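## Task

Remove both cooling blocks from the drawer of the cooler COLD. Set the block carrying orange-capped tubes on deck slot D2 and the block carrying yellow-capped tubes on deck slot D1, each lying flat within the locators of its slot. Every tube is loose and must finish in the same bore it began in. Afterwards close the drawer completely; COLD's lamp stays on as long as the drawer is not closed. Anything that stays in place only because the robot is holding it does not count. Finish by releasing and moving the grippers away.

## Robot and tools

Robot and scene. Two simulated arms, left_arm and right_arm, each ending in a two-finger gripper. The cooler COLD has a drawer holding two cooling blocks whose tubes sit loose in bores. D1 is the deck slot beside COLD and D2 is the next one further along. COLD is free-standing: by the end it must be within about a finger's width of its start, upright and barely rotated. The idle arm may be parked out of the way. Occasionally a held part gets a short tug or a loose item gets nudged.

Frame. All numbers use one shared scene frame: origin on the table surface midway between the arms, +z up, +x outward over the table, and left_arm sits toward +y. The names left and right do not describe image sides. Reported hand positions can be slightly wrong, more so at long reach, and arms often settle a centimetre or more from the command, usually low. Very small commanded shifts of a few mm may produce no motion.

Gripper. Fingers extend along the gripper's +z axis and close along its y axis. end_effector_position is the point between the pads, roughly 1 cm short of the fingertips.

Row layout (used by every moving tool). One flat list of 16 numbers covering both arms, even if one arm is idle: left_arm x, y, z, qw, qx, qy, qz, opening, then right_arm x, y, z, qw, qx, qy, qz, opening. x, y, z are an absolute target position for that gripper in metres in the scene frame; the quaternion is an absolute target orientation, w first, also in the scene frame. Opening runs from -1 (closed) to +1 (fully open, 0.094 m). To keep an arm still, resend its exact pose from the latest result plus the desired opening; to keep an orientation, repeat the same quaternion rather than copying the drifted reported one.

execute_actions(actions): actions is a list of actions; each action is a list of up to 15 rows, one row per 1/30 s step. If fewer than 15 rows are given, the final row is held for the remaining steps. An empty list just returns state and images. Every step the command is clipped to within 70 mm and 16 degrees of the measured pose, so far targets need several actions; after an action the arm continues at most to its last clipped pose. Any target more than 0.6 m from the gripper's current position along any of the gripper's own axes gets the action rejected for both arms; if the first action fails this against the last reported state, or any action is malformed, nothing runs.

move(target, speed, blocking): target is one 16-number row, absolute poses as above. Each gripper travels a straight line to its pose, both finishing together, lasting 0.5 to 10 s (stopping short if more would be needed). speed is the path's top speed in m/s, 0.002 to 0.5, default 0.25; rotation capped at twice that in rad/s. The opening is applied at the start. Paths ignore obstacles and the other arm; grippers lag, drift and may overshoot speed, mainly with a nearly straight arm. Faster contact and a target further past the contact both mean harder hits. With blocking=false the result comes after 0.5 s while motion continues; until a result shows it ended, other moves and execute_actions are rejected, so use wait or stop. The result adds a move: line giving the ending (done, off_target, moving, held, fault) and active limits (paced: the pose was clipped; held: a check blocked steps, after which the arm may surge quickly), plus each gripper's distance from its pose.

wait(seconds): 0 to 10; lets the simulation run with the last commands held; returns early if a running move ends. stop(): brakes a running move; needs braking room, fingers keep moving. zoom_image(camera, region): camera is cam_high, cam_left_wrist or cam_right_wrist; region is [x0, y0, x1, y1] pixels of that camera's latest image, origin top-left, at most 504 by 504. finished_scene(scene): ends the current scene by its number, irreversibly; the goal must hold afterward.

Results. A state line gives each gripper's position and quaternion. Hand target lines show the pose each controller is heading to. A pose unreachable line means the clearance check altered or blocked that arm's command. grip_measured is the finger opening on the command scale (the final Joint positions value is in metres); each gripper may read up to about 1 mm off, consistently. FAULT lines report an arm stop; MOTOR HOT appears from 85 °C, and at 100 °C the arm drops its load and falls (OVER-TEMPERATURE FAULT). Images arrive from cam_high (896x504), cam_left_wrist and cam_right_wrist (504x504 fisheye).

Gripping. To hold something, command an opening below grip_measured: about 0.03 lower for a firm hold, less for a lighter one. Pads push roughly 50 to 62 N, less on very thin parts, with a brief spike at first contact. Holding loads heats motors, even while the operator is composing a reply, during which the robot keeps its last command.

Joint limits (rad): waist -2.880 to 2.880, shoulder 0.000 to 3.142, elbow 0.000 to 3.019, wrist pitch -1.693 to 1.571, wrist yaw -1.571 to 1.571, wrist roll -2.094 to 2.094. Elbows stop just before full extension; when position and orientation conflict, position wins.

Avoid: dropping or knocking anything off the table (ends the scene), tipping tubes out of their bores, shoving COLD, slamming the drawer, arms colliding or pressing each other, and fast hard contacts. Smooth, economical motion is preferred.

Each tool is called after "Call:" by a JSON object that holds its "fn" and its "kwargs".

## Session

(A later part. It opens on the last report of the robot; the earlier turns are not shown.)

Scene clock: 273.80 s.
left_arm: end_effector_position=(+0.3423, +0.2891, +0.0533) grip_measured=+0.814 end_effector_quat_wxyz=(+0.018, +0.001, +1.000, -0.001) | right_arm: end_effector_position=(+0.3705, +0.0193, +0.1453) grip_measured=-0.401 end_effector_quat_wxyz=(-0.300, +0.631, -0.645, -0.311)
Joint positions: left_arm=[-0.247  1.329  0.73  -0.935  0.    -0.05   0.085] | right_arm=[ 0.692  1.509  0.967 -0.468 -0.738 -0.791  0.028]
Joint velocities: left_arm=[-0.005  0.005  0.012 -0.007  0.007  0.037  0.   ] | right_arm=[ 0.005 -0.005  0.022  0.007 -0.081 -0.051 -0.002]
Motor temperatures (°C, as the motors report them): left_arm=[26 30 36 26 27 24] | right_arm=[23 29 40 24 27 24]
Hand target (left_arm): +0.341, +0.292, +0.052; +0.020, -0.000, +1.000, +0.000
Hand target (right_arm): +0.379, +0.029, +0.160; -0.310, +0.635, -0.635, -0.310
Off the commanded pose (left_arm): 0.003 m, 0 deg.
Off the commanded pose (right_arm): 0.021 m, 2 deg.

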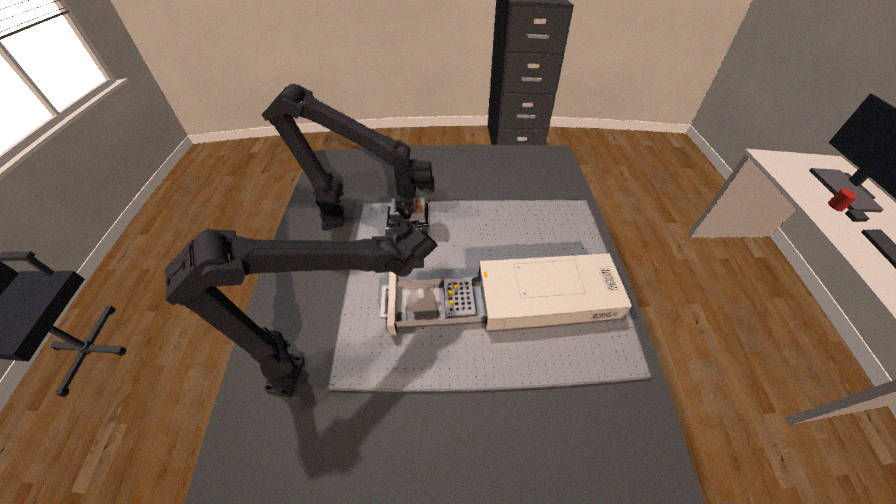

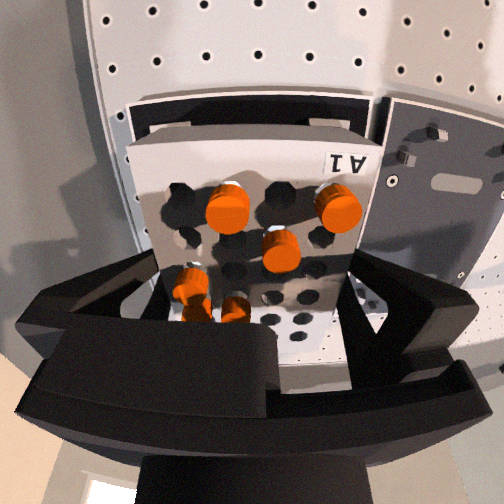

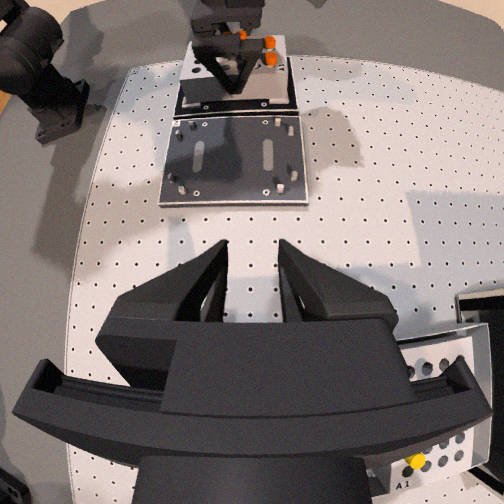

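Call:
{"fn": "execute_actions", "kwargs": {"actions": [[[0.338,0.297,0.056,0,0,1,0,0.7,0.38,0.03,0.16,0.31,-0.635,0.635,0.31,-0.4]],[[0.336,0.299,0.048,-0.01,0,1,0,0.7,0.38,0.03,0.16,0.31,-0.635,0.635,0.31,-0.4]]]}}

Call:
{"fn": "zoom_image", "kwargs": {"camera": "cam_right_wrist", "region": [150,20,330,160]}}

Scene clock: 280.93 s.
left_arm: end_effector_position=(+0.3389, +0.2906, +0.0519) grip_measured=+0.814 end_effector_quat_wxyz=(+0.009, -0.004, +1.000, -0.007) | right_arm: end_effector_position=(+0.3705, +0.0193, +0.1453) grip_measured=-0.401 end_effector_quat_wxyz=(-0.300, +0.631, -0.645, -0.311)
Joint positions: left_arm=[-0.236  1.334  0.73  -0.948  0.012 -0.051  0.085] | right_arm=[ 0.692  1.509  0.967 -0.468 -0.738 -0.791  0.028]
Joint velocities: left_arm=[-0.005 -0.024 -0.002 -0.002  0.095 -0.037 -0.002] | right_arm=[-0.015 -0.015 -0.002 -0.017  0.051  0.007  0.001]
Motor temperatures (°C, as the motors report them): left_arm=[26 30 36 26 27 24] | right_arm=[23 29 40 23 27 24]
Hand target (left_arm): +0.336, +0.299, +0.048; -0.010, -0.000, +1.000, -0.000
Hand target (right_arm): +0.379, +0.029, +0.160; -0.310, +0.635, -0.635, -0.310
Off the commanded pose (left_arm): 0.010 m, 2 deg.
Off the commanded pose (right_arm): 0.021 m, 2 deg.

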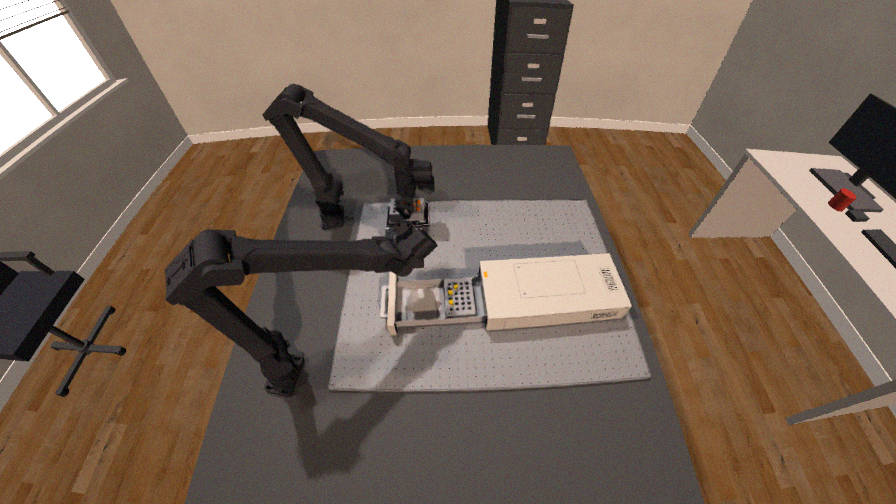

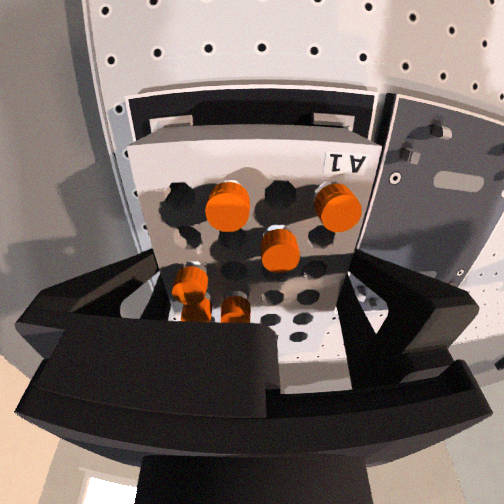

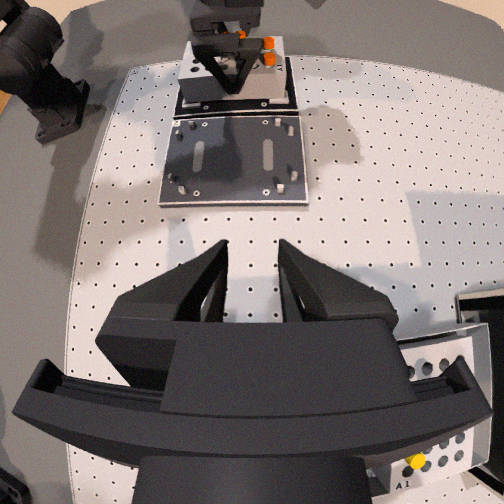

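Region (150, 20, 330, 160) of cam_right_wrist's 504x504 image, scaled by 2.800, with more detail than that image has.

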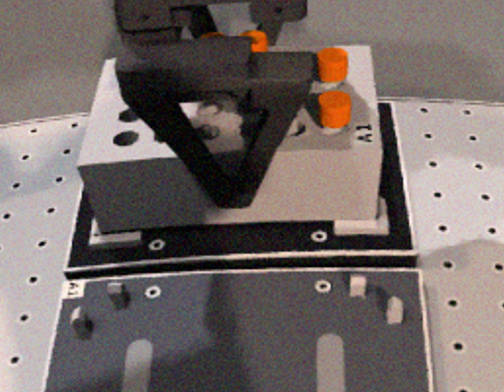

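Call:
{"fn": "execute_actions", "kwargs": {"actions": [[[0.346,0.293,0.054,0,0,1,0,0.7,0.38,0.03,0.16,0.31,-0.635,0.635,0.31,-0.4]],[[0.351,0.292,0.05,0,0,1,0,0.7,0.38,0.03,0.16,0.31,-0.635,0.635,0.31,-0.4]]]}}

Call:
{"fn": "zoom_image", "kwargs": {"camera": "cam_right_wrist", "region": [150,20,330,160]}}

Scene clock: 288.60 s.
left_arm: end_effector_position=(+0.3393, +0.2899, +0.0474) grip_measured=+0.814 end_effector_quat_wxyz=(-0.003, -0.008, +1.000, -0.006) | right_arm: end_effector_position=(+0.3705, +0.0193, +0.1453) grip_measured=-0.401 end_effector_quat_wxyz=(-0.300, +0.631, -0.645, -0.311)
Joint positions: left_arm=[-0.238  1.359  0.74  -0.957  0.011 -0.061  0.085] | right_arm=[ 0.692  1.509  0.967 -0.468 -0.738 -0.791  0.028]
Joint velocities: left_arm=[ 0.005 -0.015 -0.017 -0.002  0.066 -0.095 -0.   ] | right_arm=[-0.015 -0.005 -0.007  0.002  0.007 -0.081 -0.001]
Motor temperatures (°C, as the motors report them): left_arm=[26 30 36 26 27 24] | right_arm=[23 29 40 23 27 24]
Hand target (left_arm): +0.351, +0.292, +0.050; +0.000, -0.000, +1.000, +0.000
Hand target (right_arm): +0.379, +0.029, +0.160; -0.310, +0.635, -0.635, -0.310
Off the commanded pose (left_arm): 0.012 m, 1 deg.
Off the commanded pose (right_arm): 0.021 m, 2 deg.

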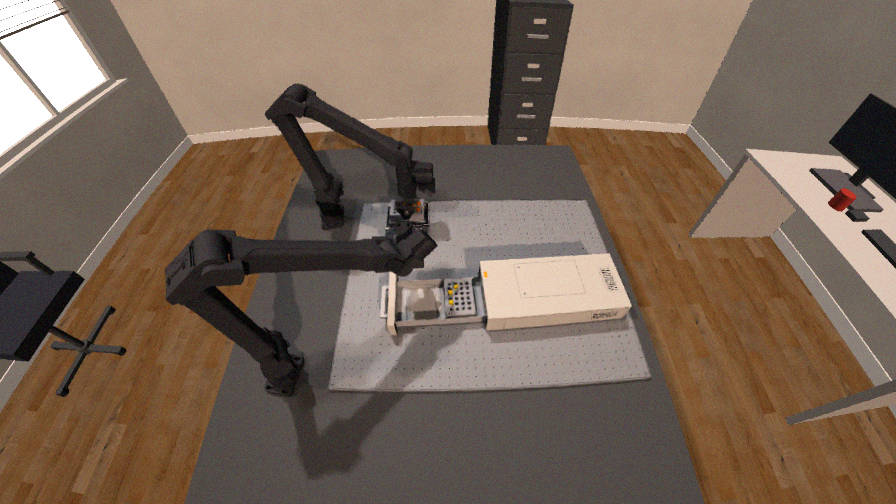

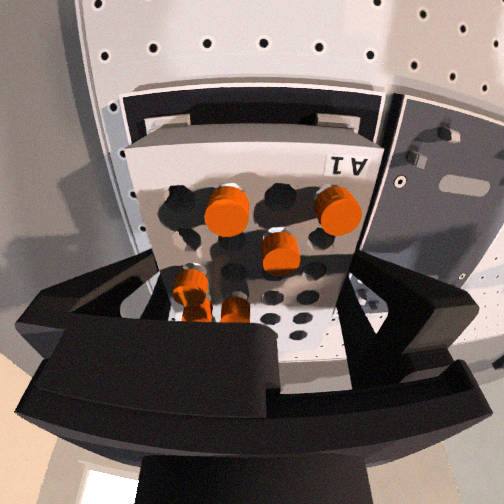

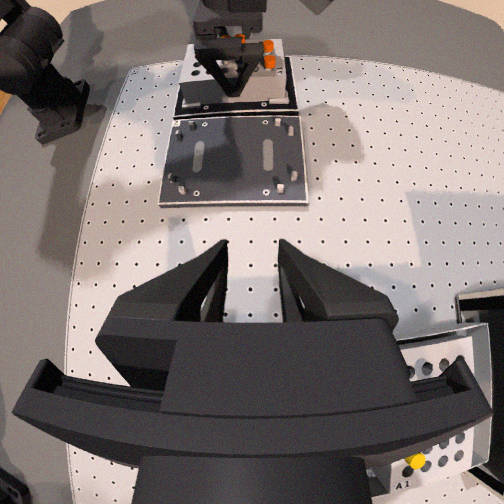

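Region (150, 20, 330, 160) of cam_right_wrist's 504x504 image, scaled by 2.800, with more detail than that image has.

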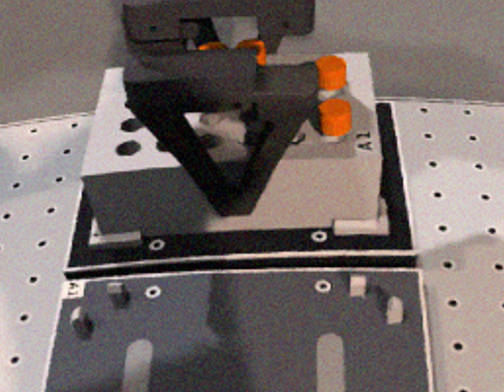

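Call:
{"fn": "execute_actions", "kwargs": {"actions": [[[0.342,0.29,0.05,0,0,1,0,1,0.38,0.0,0.18,0.31,-0.635,0.635,0.31,1]]]}}

Call:
{"fn": "move", "kwargs": {"target": [0.345,0.29,0.18,0.03,0,1,0,1,0.53,-0.1,0.14,0,-0.68,0.733,0,1], "speed": 0.15}}

Scene clock: 296.60 s.
left_arm: end_effector_position=(+0.3394, +0.2911, +0.0476) grip_measured=+1.000 end_effector_quat_wxyz=(-0.002, -0.008, +1.000, -0.002) | right_arm: end_effector_position=(+0.3674, -0.0049, +0.1579) grip_measured=+1.000 end_effector_quat_wxyz=(-0.291, +0.630, -0.647, -0.316)
Joint positions: left_arm=[-0.238  1.358  0.74  -0.957  0.005 -0.06   0.094] | right_arm=[ 0.644  1.467  0.968 -0.572 -0.769 -0.849  0.094]
Joint velocities: left_arm=[-0.005  0.015 -0.002 -0.012  0.022  0.066  0.   ] | right_arm=[-0.015 -0.005  0.002 -0.007 -0.007 -0.066  0.   ]
Motor temperatures (°C, as the motors report them): left_arm=[26 29 37 26 27 24] | right_arm=[23 29 40 23 27 24]
Hand target (left_arm): +0.342, +0.290, +0.050; +0.000, -0.000, +1.000, -0.000
Hand target (right_arm): +0.378, -0.001, +0.180; -0.310, +0.636, -0.636, -0.310
Off the commanded pose (left_arm): 0.004 m, 1 deg.
Off the commanded pose (right_arm): 0.026 m, 3 deg.

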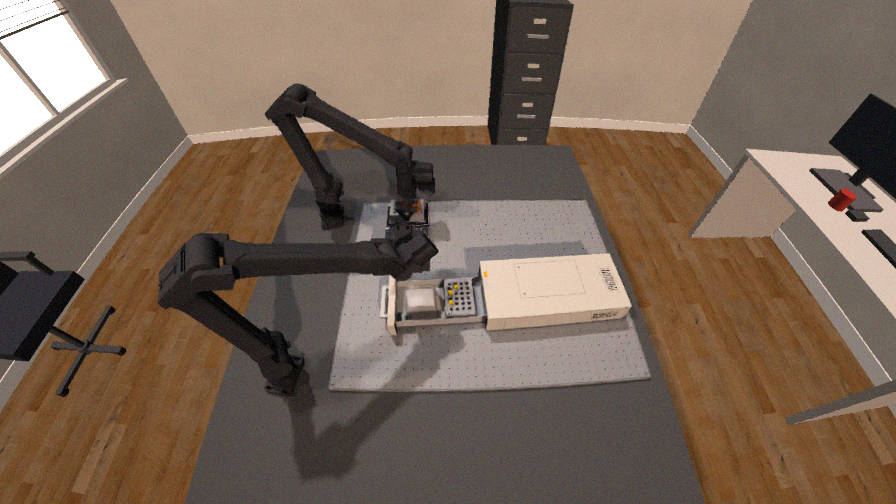

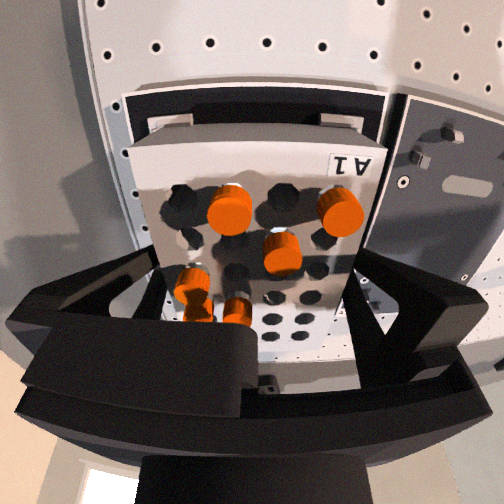

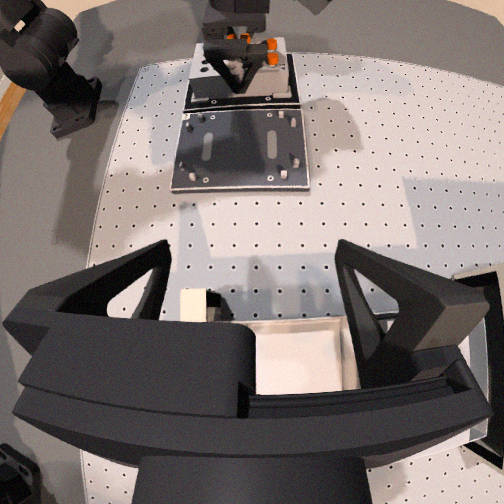

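Scene clock: 299.93 s.
left_arm: end_effector_position=(+0.3262, +0.2922, +0.1533) grip_measured=+1.000 end_effector_quat_wxyz=(-0.000, -0.008, +1.000, -0.001) | right_arm: end_effector_position=(+0.5125, -0.1017, +0.1331) grip_measured=+1.000 end_effector_quat_wxyz=(+0.002, +0.677, -0.736, +0.001)
Joint positions: left_arm=[-0.238  1.175  0.891 -1.287  0.002 -0.06   0.094] | right_arm=[ 0.584  1.859  1.607 -1.322  0.003 -1.06   0.094]
Joint velocities: left_arm=[ 0.015 -0.005  0.007 -0.022 -0.066 -0.007  0.   ] | right_arm=[-0.015 -0.005 -0.007  0.002  0.051  0.007  0.   ]
Motor temperatures (°C, as the motors report them): left_arm=[26 29 37 26 27 24] | right_arm=[23 29 41 23 27 24]
Hand target (left_arm): +0.343, +0.290, +0.180; +0.030, -0.000, +1.000, -0.000
Hand target (right_arm): +0.528, -0.103, +0.141; -0.005, +0.677, -0.736, +0.005
Off the commanded pose (left_arm): 0.033 m, 4 deg.
Off the commanded pose (right_arm): 0.019 m, 0 deg.
move: off_target (left_arm, right_arm)

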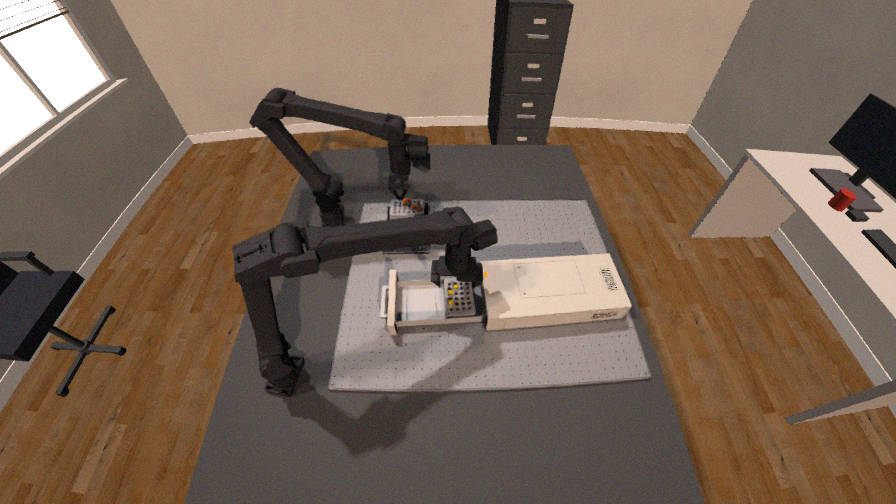

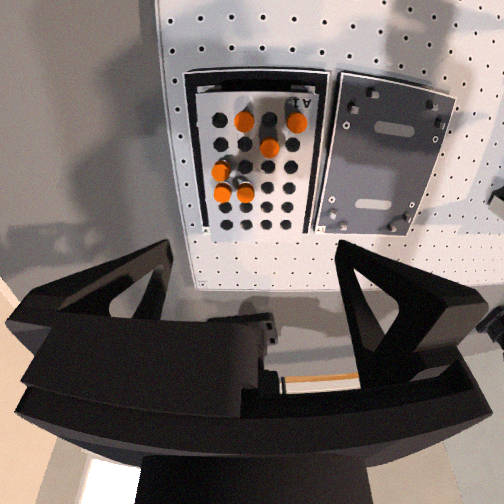

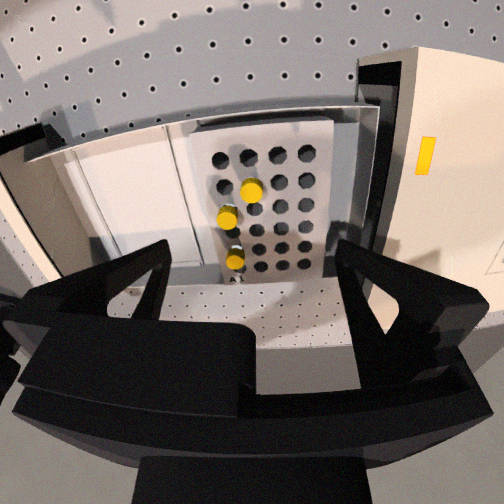

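Call:
{"fn": "execute_actions", "kwargs": {"actions": [[[0.343,0.29,0.18,0.03,0,1,0,1,0.532,-0.108,0.12,0,-0.731,0.682,0,1]],[[0.343,0.29,0.18,0.03,0,1,0,1,0.532,-0.108,0.1,0,-0.731,0.682,0,1]],[[0.343,0.29,0.18,0.03,0,1,0,1,0.532,-0.108,0.085,0,-0.731,0.682,0,1]]]}}

Scene clock: 306.77 s.
left_arm: end_effector_position=(+0.3262, +0.2922, +0.1533) grip_measured=+1.000 end_effector_quat_wxyz=(-0.000, -0.008, +1.000, -0.001) | right_arm: end_effector_position=(+0.5281, -0.1049, +0.0955) grip_measured=+1.000 end_effector_quat_wxyz=(-0.001, +0.730, -0.683, +0.002)
Joint positions: left_arm=[-0.238  1.175  0.891 -1.287  0.001 -0.06   0.094] | right_arm=[ 0.568  1.917  1.59  -1.24   0.003 -1.225  0.094]
Joint velocities: left_arm=[ 0.005 -0.015 -0.012 -0.007  0.154 -0.066  0.   ] | right_arm=[-0.015 -0.005 -0.002  0.002  0.007  0.066  0.   ]
Motor temperatures (°C, as the motors report them): left_arm=[26 29 39 26 27 24] | right_arm=[23 30 41 23 27 24]
Hand target (left_arm): +0.342, +0.290, +0.180; +0.030, -0.000, +1.000, -0.000
Hand target (right_arm): +0.532, -0.108, +0.085; +0.000, +0.731, -0.682, +0.000
Off the commanded pose (left_arm): 0.032 m, 4 deg.
Off the commanded pose (right_arm): 0.012 m, 0 deg.

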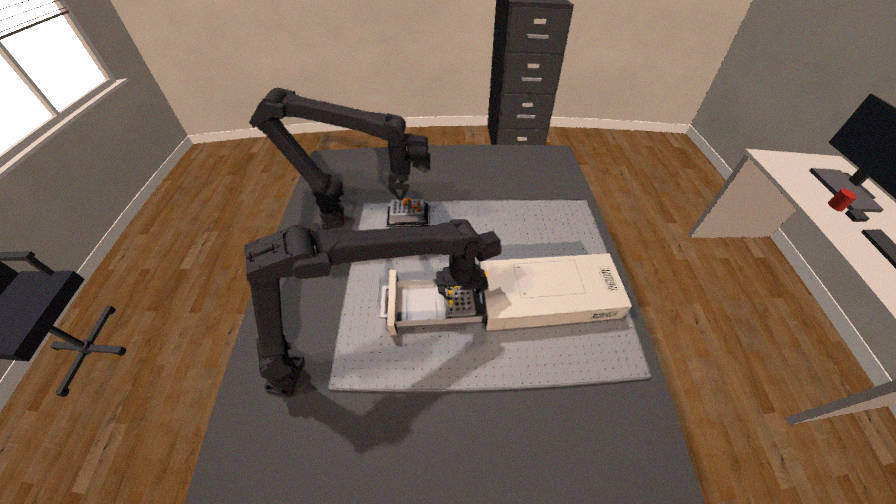

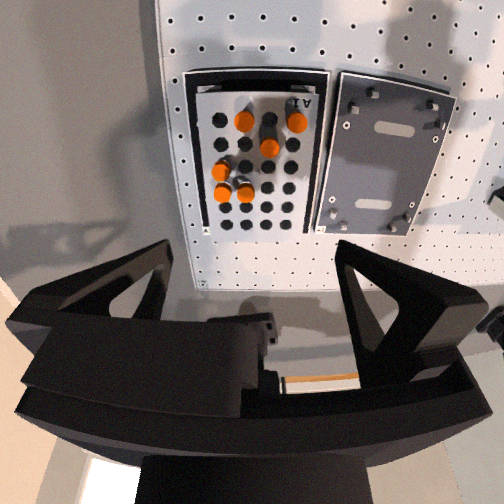

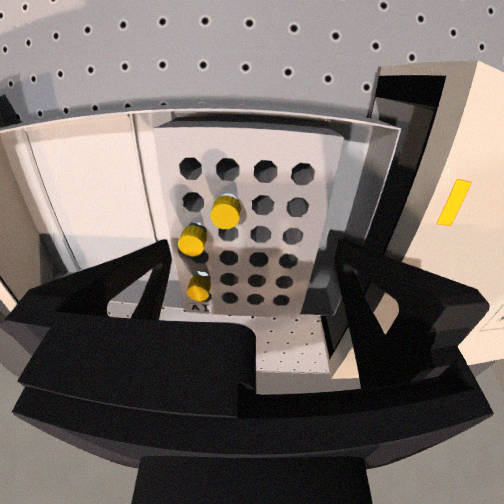

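Call:
{"fn": "execute_actions", "kwargs": {"actions": [[[0.343,0.29,0.18,0.03,0,1,0,1,0.525,-0.11,0.075,0,-0.724,0.69,0,1]],[[0.343,0.29,0.18,0.03,0,1,0,1,0.525,-0.111,0.062,0,-0.724,0.69,0,1]],[[0.343,0.29,0.18,0.03,0,1,0,1,0.525,-0.111,0.055,0,-0.724,0.69,0,1]]]}}

Scene clock: 316.20 s.
left_arm: end_effector_position=(+0.3262, +0.2922, +0.1533) grip_measured=+1.000 end_effector_quat_wxyz=(-0.000, -0.008, +1.000, -0.001) | right_arm: end_effector_position=(+0.5222, -0.1074, +0.0679) grip_measured=+1.000 end_effector_quat_wxyz=(-0.004, +0.730, -0.683, +0.003)
Joint positions: left_arm=[-0.238  1.175  0.891 -1.287  0.001 -0.06   0.094] | right_arm=[ 0.568  1.923  1.523 -1.162  0.002 -1.224  0.094]
Joint velocities: left_arm=[-0.005 -0.015  0.007 -0.017 -0.022  0.022  0.   ] | right_arm=[ 0.005 -0.015 -0.022  0.012 -0.081 -0.022  0.   ]
Motor temperatures (°C, as the motors report them): left_arm=[26 29 41 26 27 24] | right_arm=[23 31 39 23 27 24]
Hand target (left_arm): +0.342, +0.290, +0.180; +0.030, -0.000, +1.000, -0.000
Hand target (right_arm): +0.525, -0.111, +0.055; +0.000, +0.724, -0.690, +0.000
Off the commanded pose (left_arm): 0.032 m, 4 deg.
Off the commanded pose (right_arm): 0.014 m, 1 deg.

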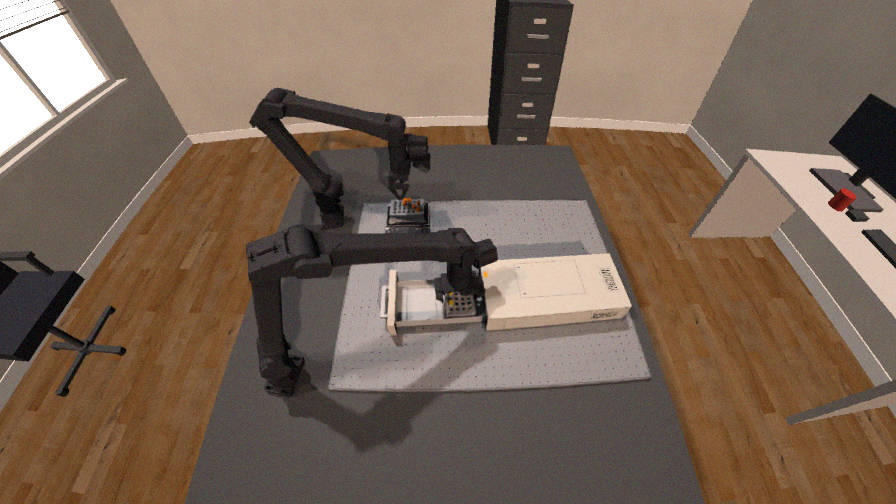

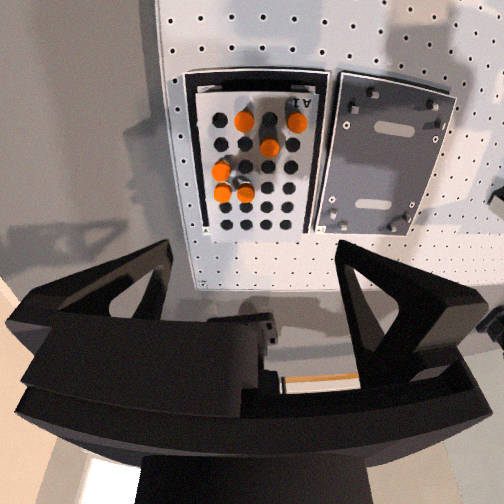

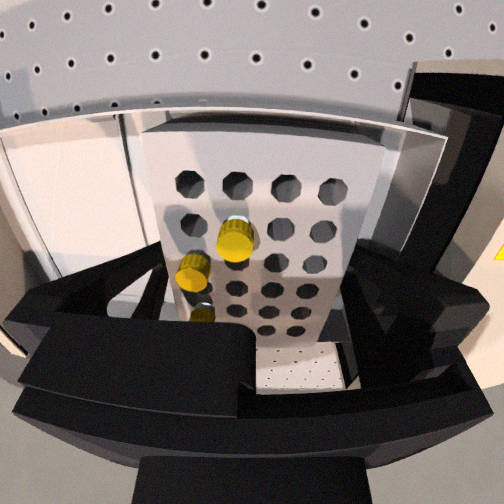

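Call:
{"fn": "execute_actions", "kwargs": {"actions": [[[0.343,0.29,0.18,0.03,0,1,0,1,0.533,-0.109,0.052,0,-0.72,0.694,0,1]],[[0.343,0.29,0.18,0.03,0,1,0,1,0.533,-0.109,0.043,0,-0.72,0.694,0,1]],[[0.343,0.29,0.18,0.03,0,1,0,1,0.533,-0.109,0.043,0,-0.72,0.694,0,0.7]],[[0.343,0.29,0.18,0.03,0,1,0,1,0.533,-0.109,0.043,0,-0.72,0.694,0,0.7]]]}}

Scene clock: 386.70 s.
left_arm: end_effector_position=(+0.3262, +0.2922, +0.1533) grip_measured=+1.000 end_effector_quat_wxyz=(-0.000, -0.008, +1.000, -0.001) | right_arm: end_effector_position=(+0.5256, -0.1067, +0.0559) grip_measured=+0.816 end_effector_quat_wxyz=(-0.003, +0.726, -0.688, +0.003)
Joint positions: left_arm=[-0.238  1.175  0.891 -1.287  0.001 -0.06   0.094] | right_arm=[ 0.567  1.945  1.523 -1.142  0.003 -1.213  0.085]
Joint velocities: left_arm=[ 0.005 -0.005 -0.022  0.012 -0.007 -0.022  0.   ] | right_arm=[-0.015 -0.005 -0.002 -0.007 -0.081 -0.051 -0.001]
Motor temperatures (°C, as the motors report them): left_arm=[26 29 44 26 27 24] | right_arm=[23 32 36 24 27 24]
Hand target (left_arm): +0.342, +0.290, +0.180; +0.030, -0.000, +1.000, -0.000
Hand target (right_arm): +0.533, -0.109, +0.043; -0.000, +0.720, -0.694, +0.000
Off the commanded pose (left_arm): 0.032 m, 4 deg.
Off the commanded pose (right_arm): 0.015 m, 1 deg.

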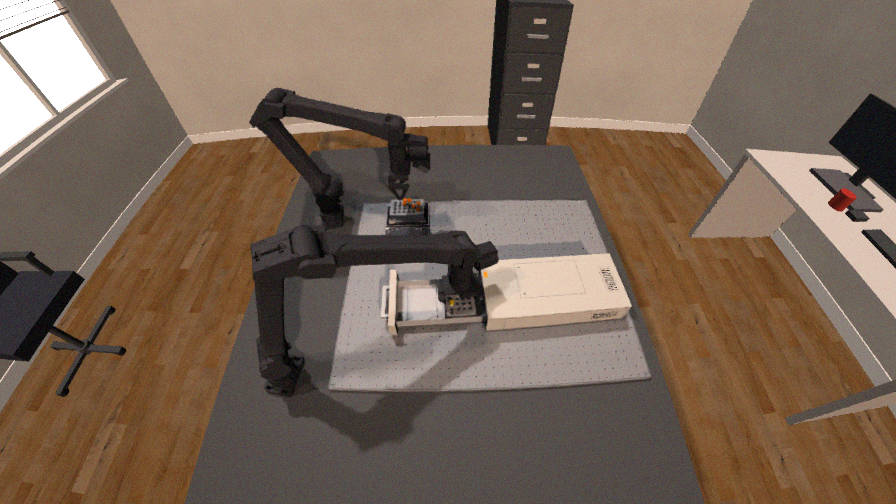

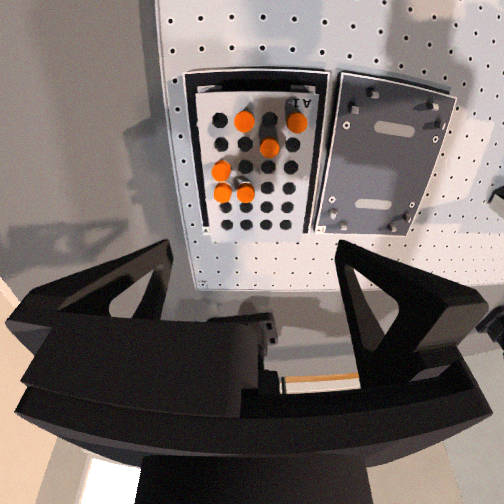

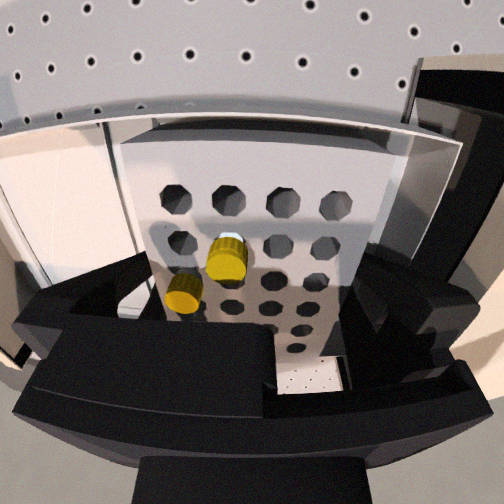

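Call:
{"fn": "execute_actions", "kwargs": {"actions": [[[0.343,0.29,0.18,0.03,0,1,0,1,0.538,-0.1,0.095,0.04,-0.72,0.694,-0.01,0.7]],[[0.343,0.29,0.18,0.03,0,1,0,1,0.54,-0.098,0.14,0.068,-0.72,0.694,-0.015,0.7]],[[0.343,0.29,0.18,0.03,0,1,0,1,0.54,-0.098,0.2,0.068,-0.72,0.694,-0.015,0.7]],[[0.343,0.29,0.18,0.03,0,1,0,1,0.53,-0.098,0.22,0.068,-0.72,0.694,-0.015,0.7]],[[0.343,0.29,0.18,0.03,0,1,0,1,0.53,-0.098,0.22,0.068,-0.72,0.694,-0.015,0.7]]]}}

Scene clock: 395.97 s.
left_arm: end_effector_position=(+0.3262, +0.2922, +0.1533) grip_measured=+1.000 end_effector_quat_wxyz=(-0.000, -0.008, +1.000, -0.001) | right_arm: end_effector_position=(+0.5111, -0.1089, +0.0927) grip_measured=+0.816 end_effector_quat_wxyz=(-0.011, +0.723, -0.691, -0.009)
Joint positions: left_arm=[-0.238  1.175  0.891 -1.287  0.001 -0.06   0.094] | right_arm=[ 0.565  1.871  1.514 -1.2   -0.026 -1.206  0.085]
Joint velocities: left_arm=[-0.005  0.005 -0.012  0.017  0.022 -0.007  0.   ] | right_arm=[-0.005 -0.005 -0.002  0.002 -0.007 -0.066 -0.   ]
Motor temperatures (°C, as the motors report them): left_arm=[26 29 45 26 27 24] | right_arm=[23 33 37 24 27 24]
Hand target (left_arm): +0.342, +0.290, +0.180; +0.030, -0.000, +1.000, -0.000
Hand target (right_arm): +0.521, -0.103, +0.161; -0.069, +0.719, -0.692, +0.014
Off the commanded pose (left_arm): 0.032 m, 4 deg.
Off the commanded pose (right_arm): 0.129 m, 7 deg; position clipped at the last step of the last action.

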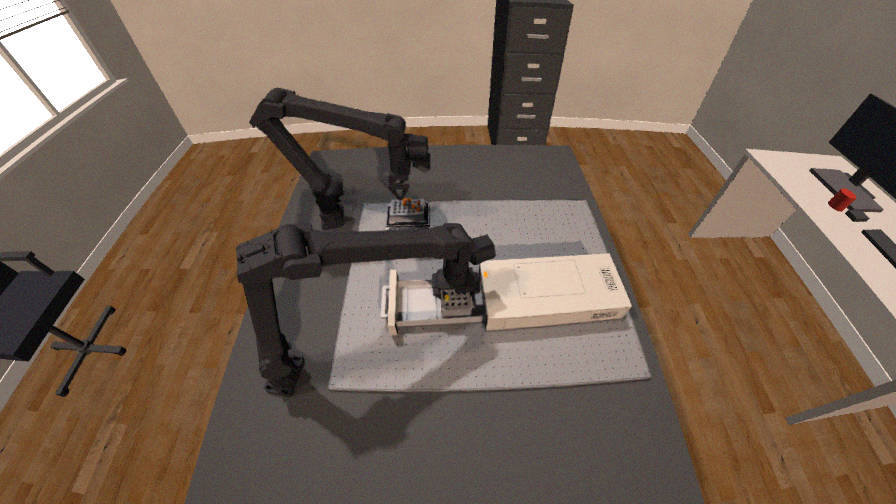

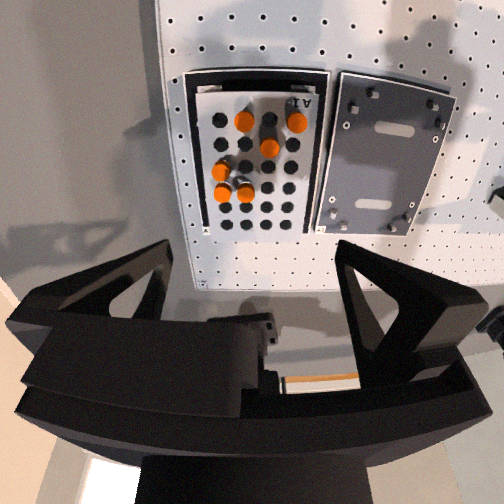

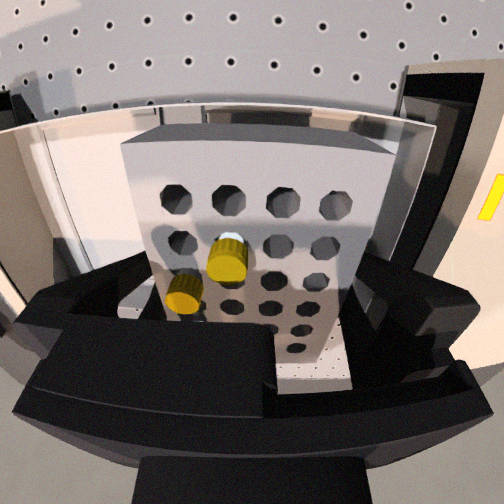

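Call:
{"fn": "execute_actions", "kwargs": {"actions": [[[0.343,0.29,0.18,0.03,0,1,0,1,0.5,-0.105,0.22,0.068,-0.72,0.694,-0.015,0.7]],[[0.343,0.29,0.18,0.03,0,1,0,1,0.48,-0.105,0.23,0.068,-0.72,0.694,-0.015,0.7]],[[0.343,0.29,0.18,0.03,0,1,0,1,0.46,-0.105,0.24,0.068,-0.72,0.694,-0.01,0.7]],[[0.343,0.29,0.18,0.03,0,1,0,1,0.44,-0.1,0.24,0.068,-0.7,0.71,0,0.7]],[[0.343,0.29,0.18,0.03,0,1,0,1,0.43,-0.09,0.24,0.065,-0.62,0.78,0,0.7]],[[0.343,0.29,0.18,0.03,0,1,0,1,0.42,-0.07,0.24,0.065,-0.52,0.852,0.01,0.7]]]}}

Scene clock: 407.03 s.
left_arm: end_effector_position=(+0.3262, +0.2922, +0.1533) grip_measured=+1.000 end_effector_quat_wxyz=(-0.000, -0.008, +1.000, -0.001) | right_arm: end_effector_position=(+0.4160, -0.0738, +0.1856) grip_measured=+0.815 end_effector_quat_wxyz=(+0.012, -0.530, +0.848, +0.013)
Joint positions: left_arm=[-0.238  1.175  0.891 -1.287  0.001 -0.06   0.094] | right_arm=[ 0.708  1.628  1.435 -1.354 -0.025 -0.564  0.085]
Joint velocities: left_arm=[-0.015 -0.005 -0.032  0.022  0.007  0.051  0.   ] | right_arm=[-0.005  0.005 -0.002  0.007 -0.022  0.007 -0.   ]
Motor temperatures (°C, as the motors report them): left_arm=[26 29 45 26 27 24] | right_arm=[23 35 39 23 27 24]
Hand target (left_arm): +0.342, +0.290, +0.180; +0.030, -0.000, +1.000, -0.000
Hand target (right_arm): +0.417, -0.072, +0.239; +0.065, -0.520, +0.852, +0.012
Off the commanded pose (left_arm): 0.032 m, 4 deg.
Off the commanded pose (right_arm): 0.055 m, 6 deg.

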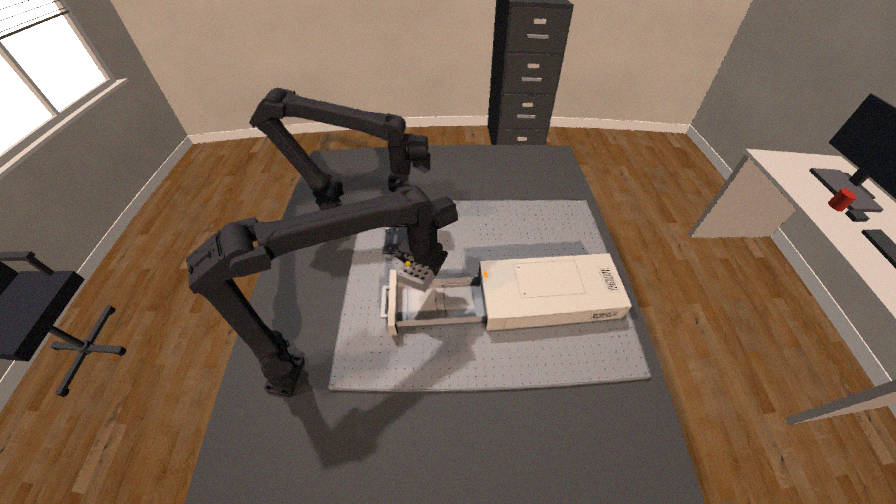

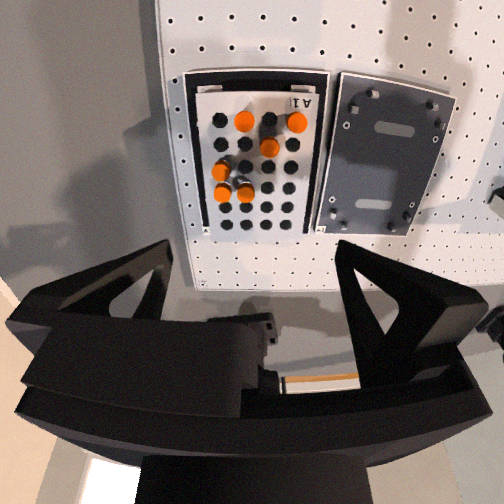

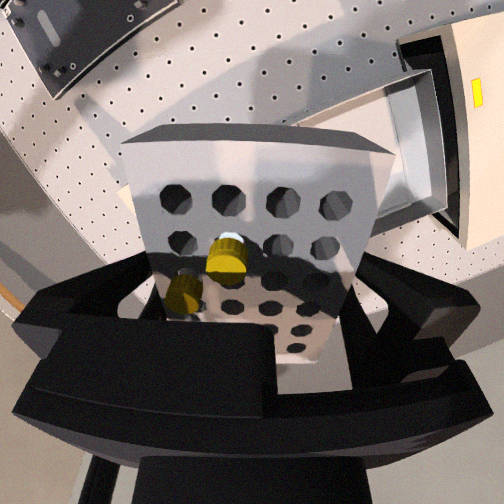

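Call:
{"fn": "execute_actions", "kwargs": {"actions": [[[0.33,0.34,0.19,0.03,0,1,0,1,0.42,-0.04,0.235,0.06,-0.41,0.91,0.02,0.7]],[[0.32,0.39,0.2,0.03,0,1,0,1,0.42,-0.01,0.23,0.055,-0.29,0.955,0.03,0.7]],[[0.32,0.4,0.2,0.03,0,1,0,1,0.42,0.02,0.225,0.045,-0.16,0.985,0.04,0.7]],[[0.32,0.4,0.2,0.03,0,1,0,1,0.42,0.05,0.21,0.04,-0.05,0.997,0.05,0.7]],[[0.32,0.4,0.2,0.03,0,1,0,1,0.42,0.065,0.19,0.035,0,0.998,0.05,0.7]],[[0.32,0.4,0.2,0.03,0,1,0,1,0.42,0.065,0.165,0.035,0,0.998,0.05,0.7]],[[0.32,0.4,0.2,0.03,0,1,0,1,0.42,0.065,0.14,0.035,0,0.998,0.05,0.7]]]}}

Scene clock: 419.60 s.
left_arm: end_effector_position=(+0.3030, +0.3931, +0.1761) grip_measured=+1.000 end_effector_quat_wxyz=(+0.006, -0.003, +1.000, -0.005) | right_arm: end_effector_position=(+0.4117, +0.0491, +0.1026) grip_measured=+0.815 end_effector_quat_wxyz=(-0.000, +0.000, +1.000, +0.020)
Joint positions: left_arm=[ 0.114  1.123  0.914 -1.354  0.014  0.302  0.094] | right_arm=[ 0.898  1.864  1.531 -1.211 -0.029  0.743  0.085]
Joint velocities: left_arm=[-0.005 -0.005  0.007 -0.002  0.11  -0.066  0.   ] | right_arm=[ 0.005  0.005  0.007  0.027 -0.037 -0.007  0.   ]
Motor temperatures (°C, as the motors report them): left_arm=[26 29 46 26 27 24] | right_arm=[23 35 42 23 27 24]
Hand target (left_arm): +0.319, +0.400, +0.200; +0.030, -0.000, +1.000, +0.000
Hand target (right_arm): +0.419, +0.064, +0.141; +0.034, -0.000, +0.998, +0.051
Off the commanded pose (left_arm): 0.030 m, 3 deg.
Off the commanded pose (right_arm): 0.041 m, 5 deg.

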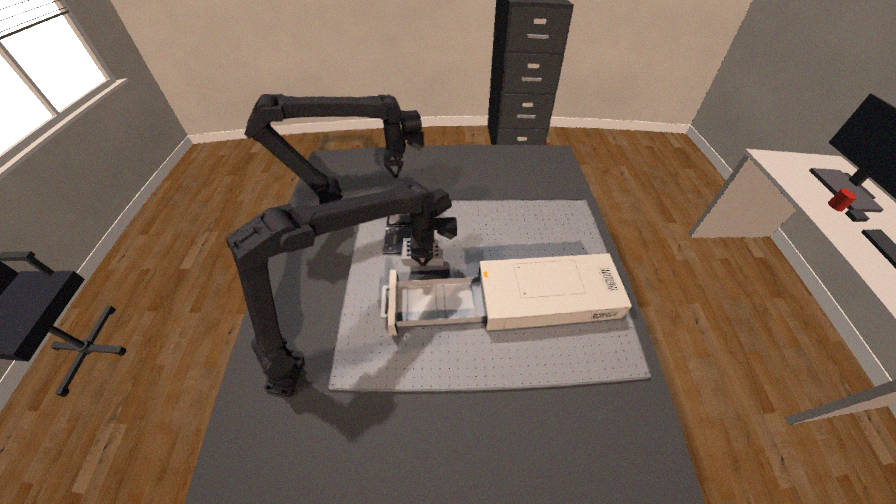

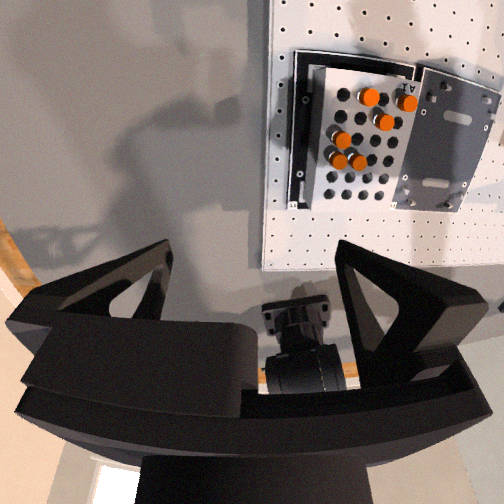

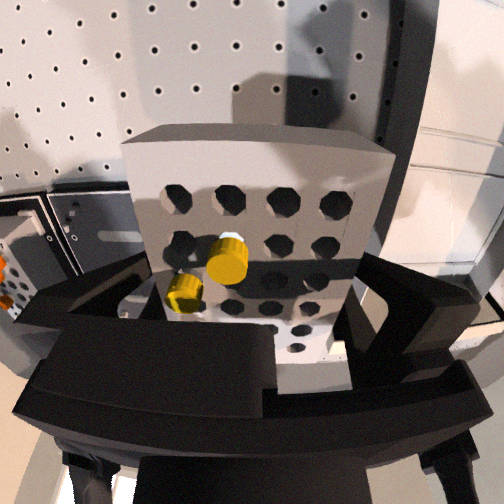

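Lower to the table, release, and swap arms.

Call:
{"fn": "execute_actions", "kwargs": {"actions": [[[0.32,0.4,0.2,0.03,0,1,0,1,0.42,0.065,0.12,0.035,0,0.998,0.04,0.7]],[[0.32,0.4,0.2,0.03,0,1,0,1,0.42,0.065,0.1,0.035,0,0.998,0.04,0.7]],[[0.32,0.4,0.2,0.03,0,1,0,1,0.42,0.065,0.085,0.035,0,0.998,0.04,0.7]],[[0.32,0.4,0.2,0.03,0,1,0,1,0.42,0.063,0.07,0.03,0,0.998,0.03,0.7]],[[0.32,0.4,0.2,0.03,0,1,0,1,0.416,0.057,0.055,0.015,0,1,0.015,0.7]],[[0.32,0.4,0.2,0.03,0,1,0,1,0.412,0.052,0.04,0,0,1,0,0.7]]]}}

Scene clock: 429.33 s.
left_arm: end_effector_position=(+0.3030, +0.3931, +0.1761) grip_measured=+1.000 end_effector_quat_wxyz=(+0.006, -0.003, +1.000, -0.005) | right_arm: end_effector_position=(+0.4122, +0.0469, +0.0432) grip_measured=+0.816 end_effector_quat_wxyz=(+0.003, +0.001, +1.000, +0.007)
Joint positions: left_arm=[ 0.114  1.123  0.914 -1.354  0.014  0.302  0.094] | right_arm=[ 0.901  1.93   1.462 -1.09  -0.006  0.748  0.085]
Joint velocities: left_arm=[-0.024 -0.005  0.007 -0.002  0.007 -0.066  0.   ] | right_arm=[-0.024 -0.005 -0.007 -0.012 -0.007  0.037  0.   ]
Motor temperatures (°C, as the motors report them): left_arm=[26 29 46 26 27 24] | right_arm=[23 35 41 23 27 24]
Hand target (left_arm): +0.319, +0.400, +0.200; +0.030, -0.000, +1.000, +0.000
Hand target (right_arm): +0.412, +0.052, +0.040; +0.000, -0.000, +1.000, +0.000
Off the commanded pose (left_arm): 0.030 m, 3 deg.
Off the commanded pose (right_arm): 0.006 m, 1 deg.

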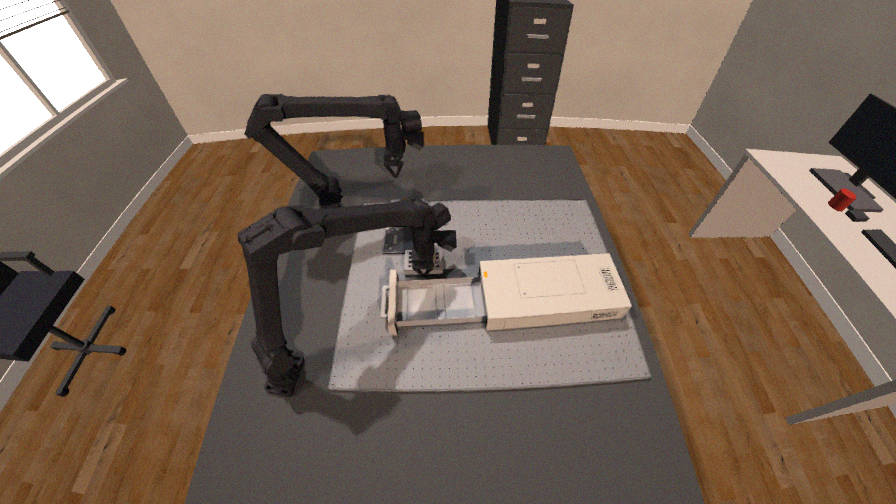

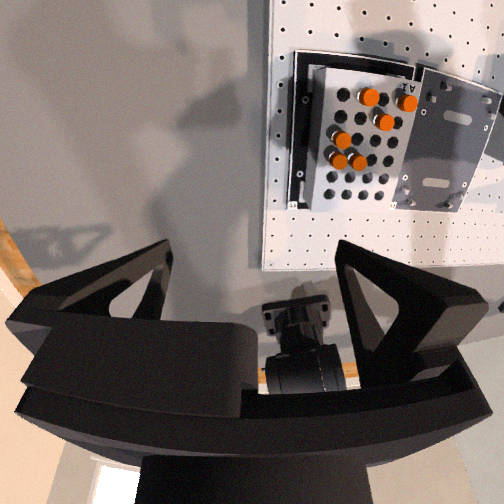

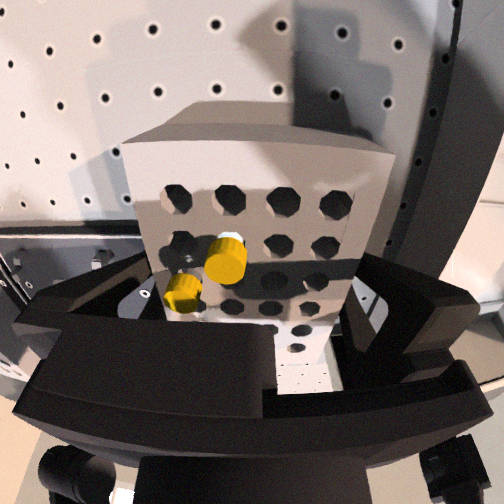

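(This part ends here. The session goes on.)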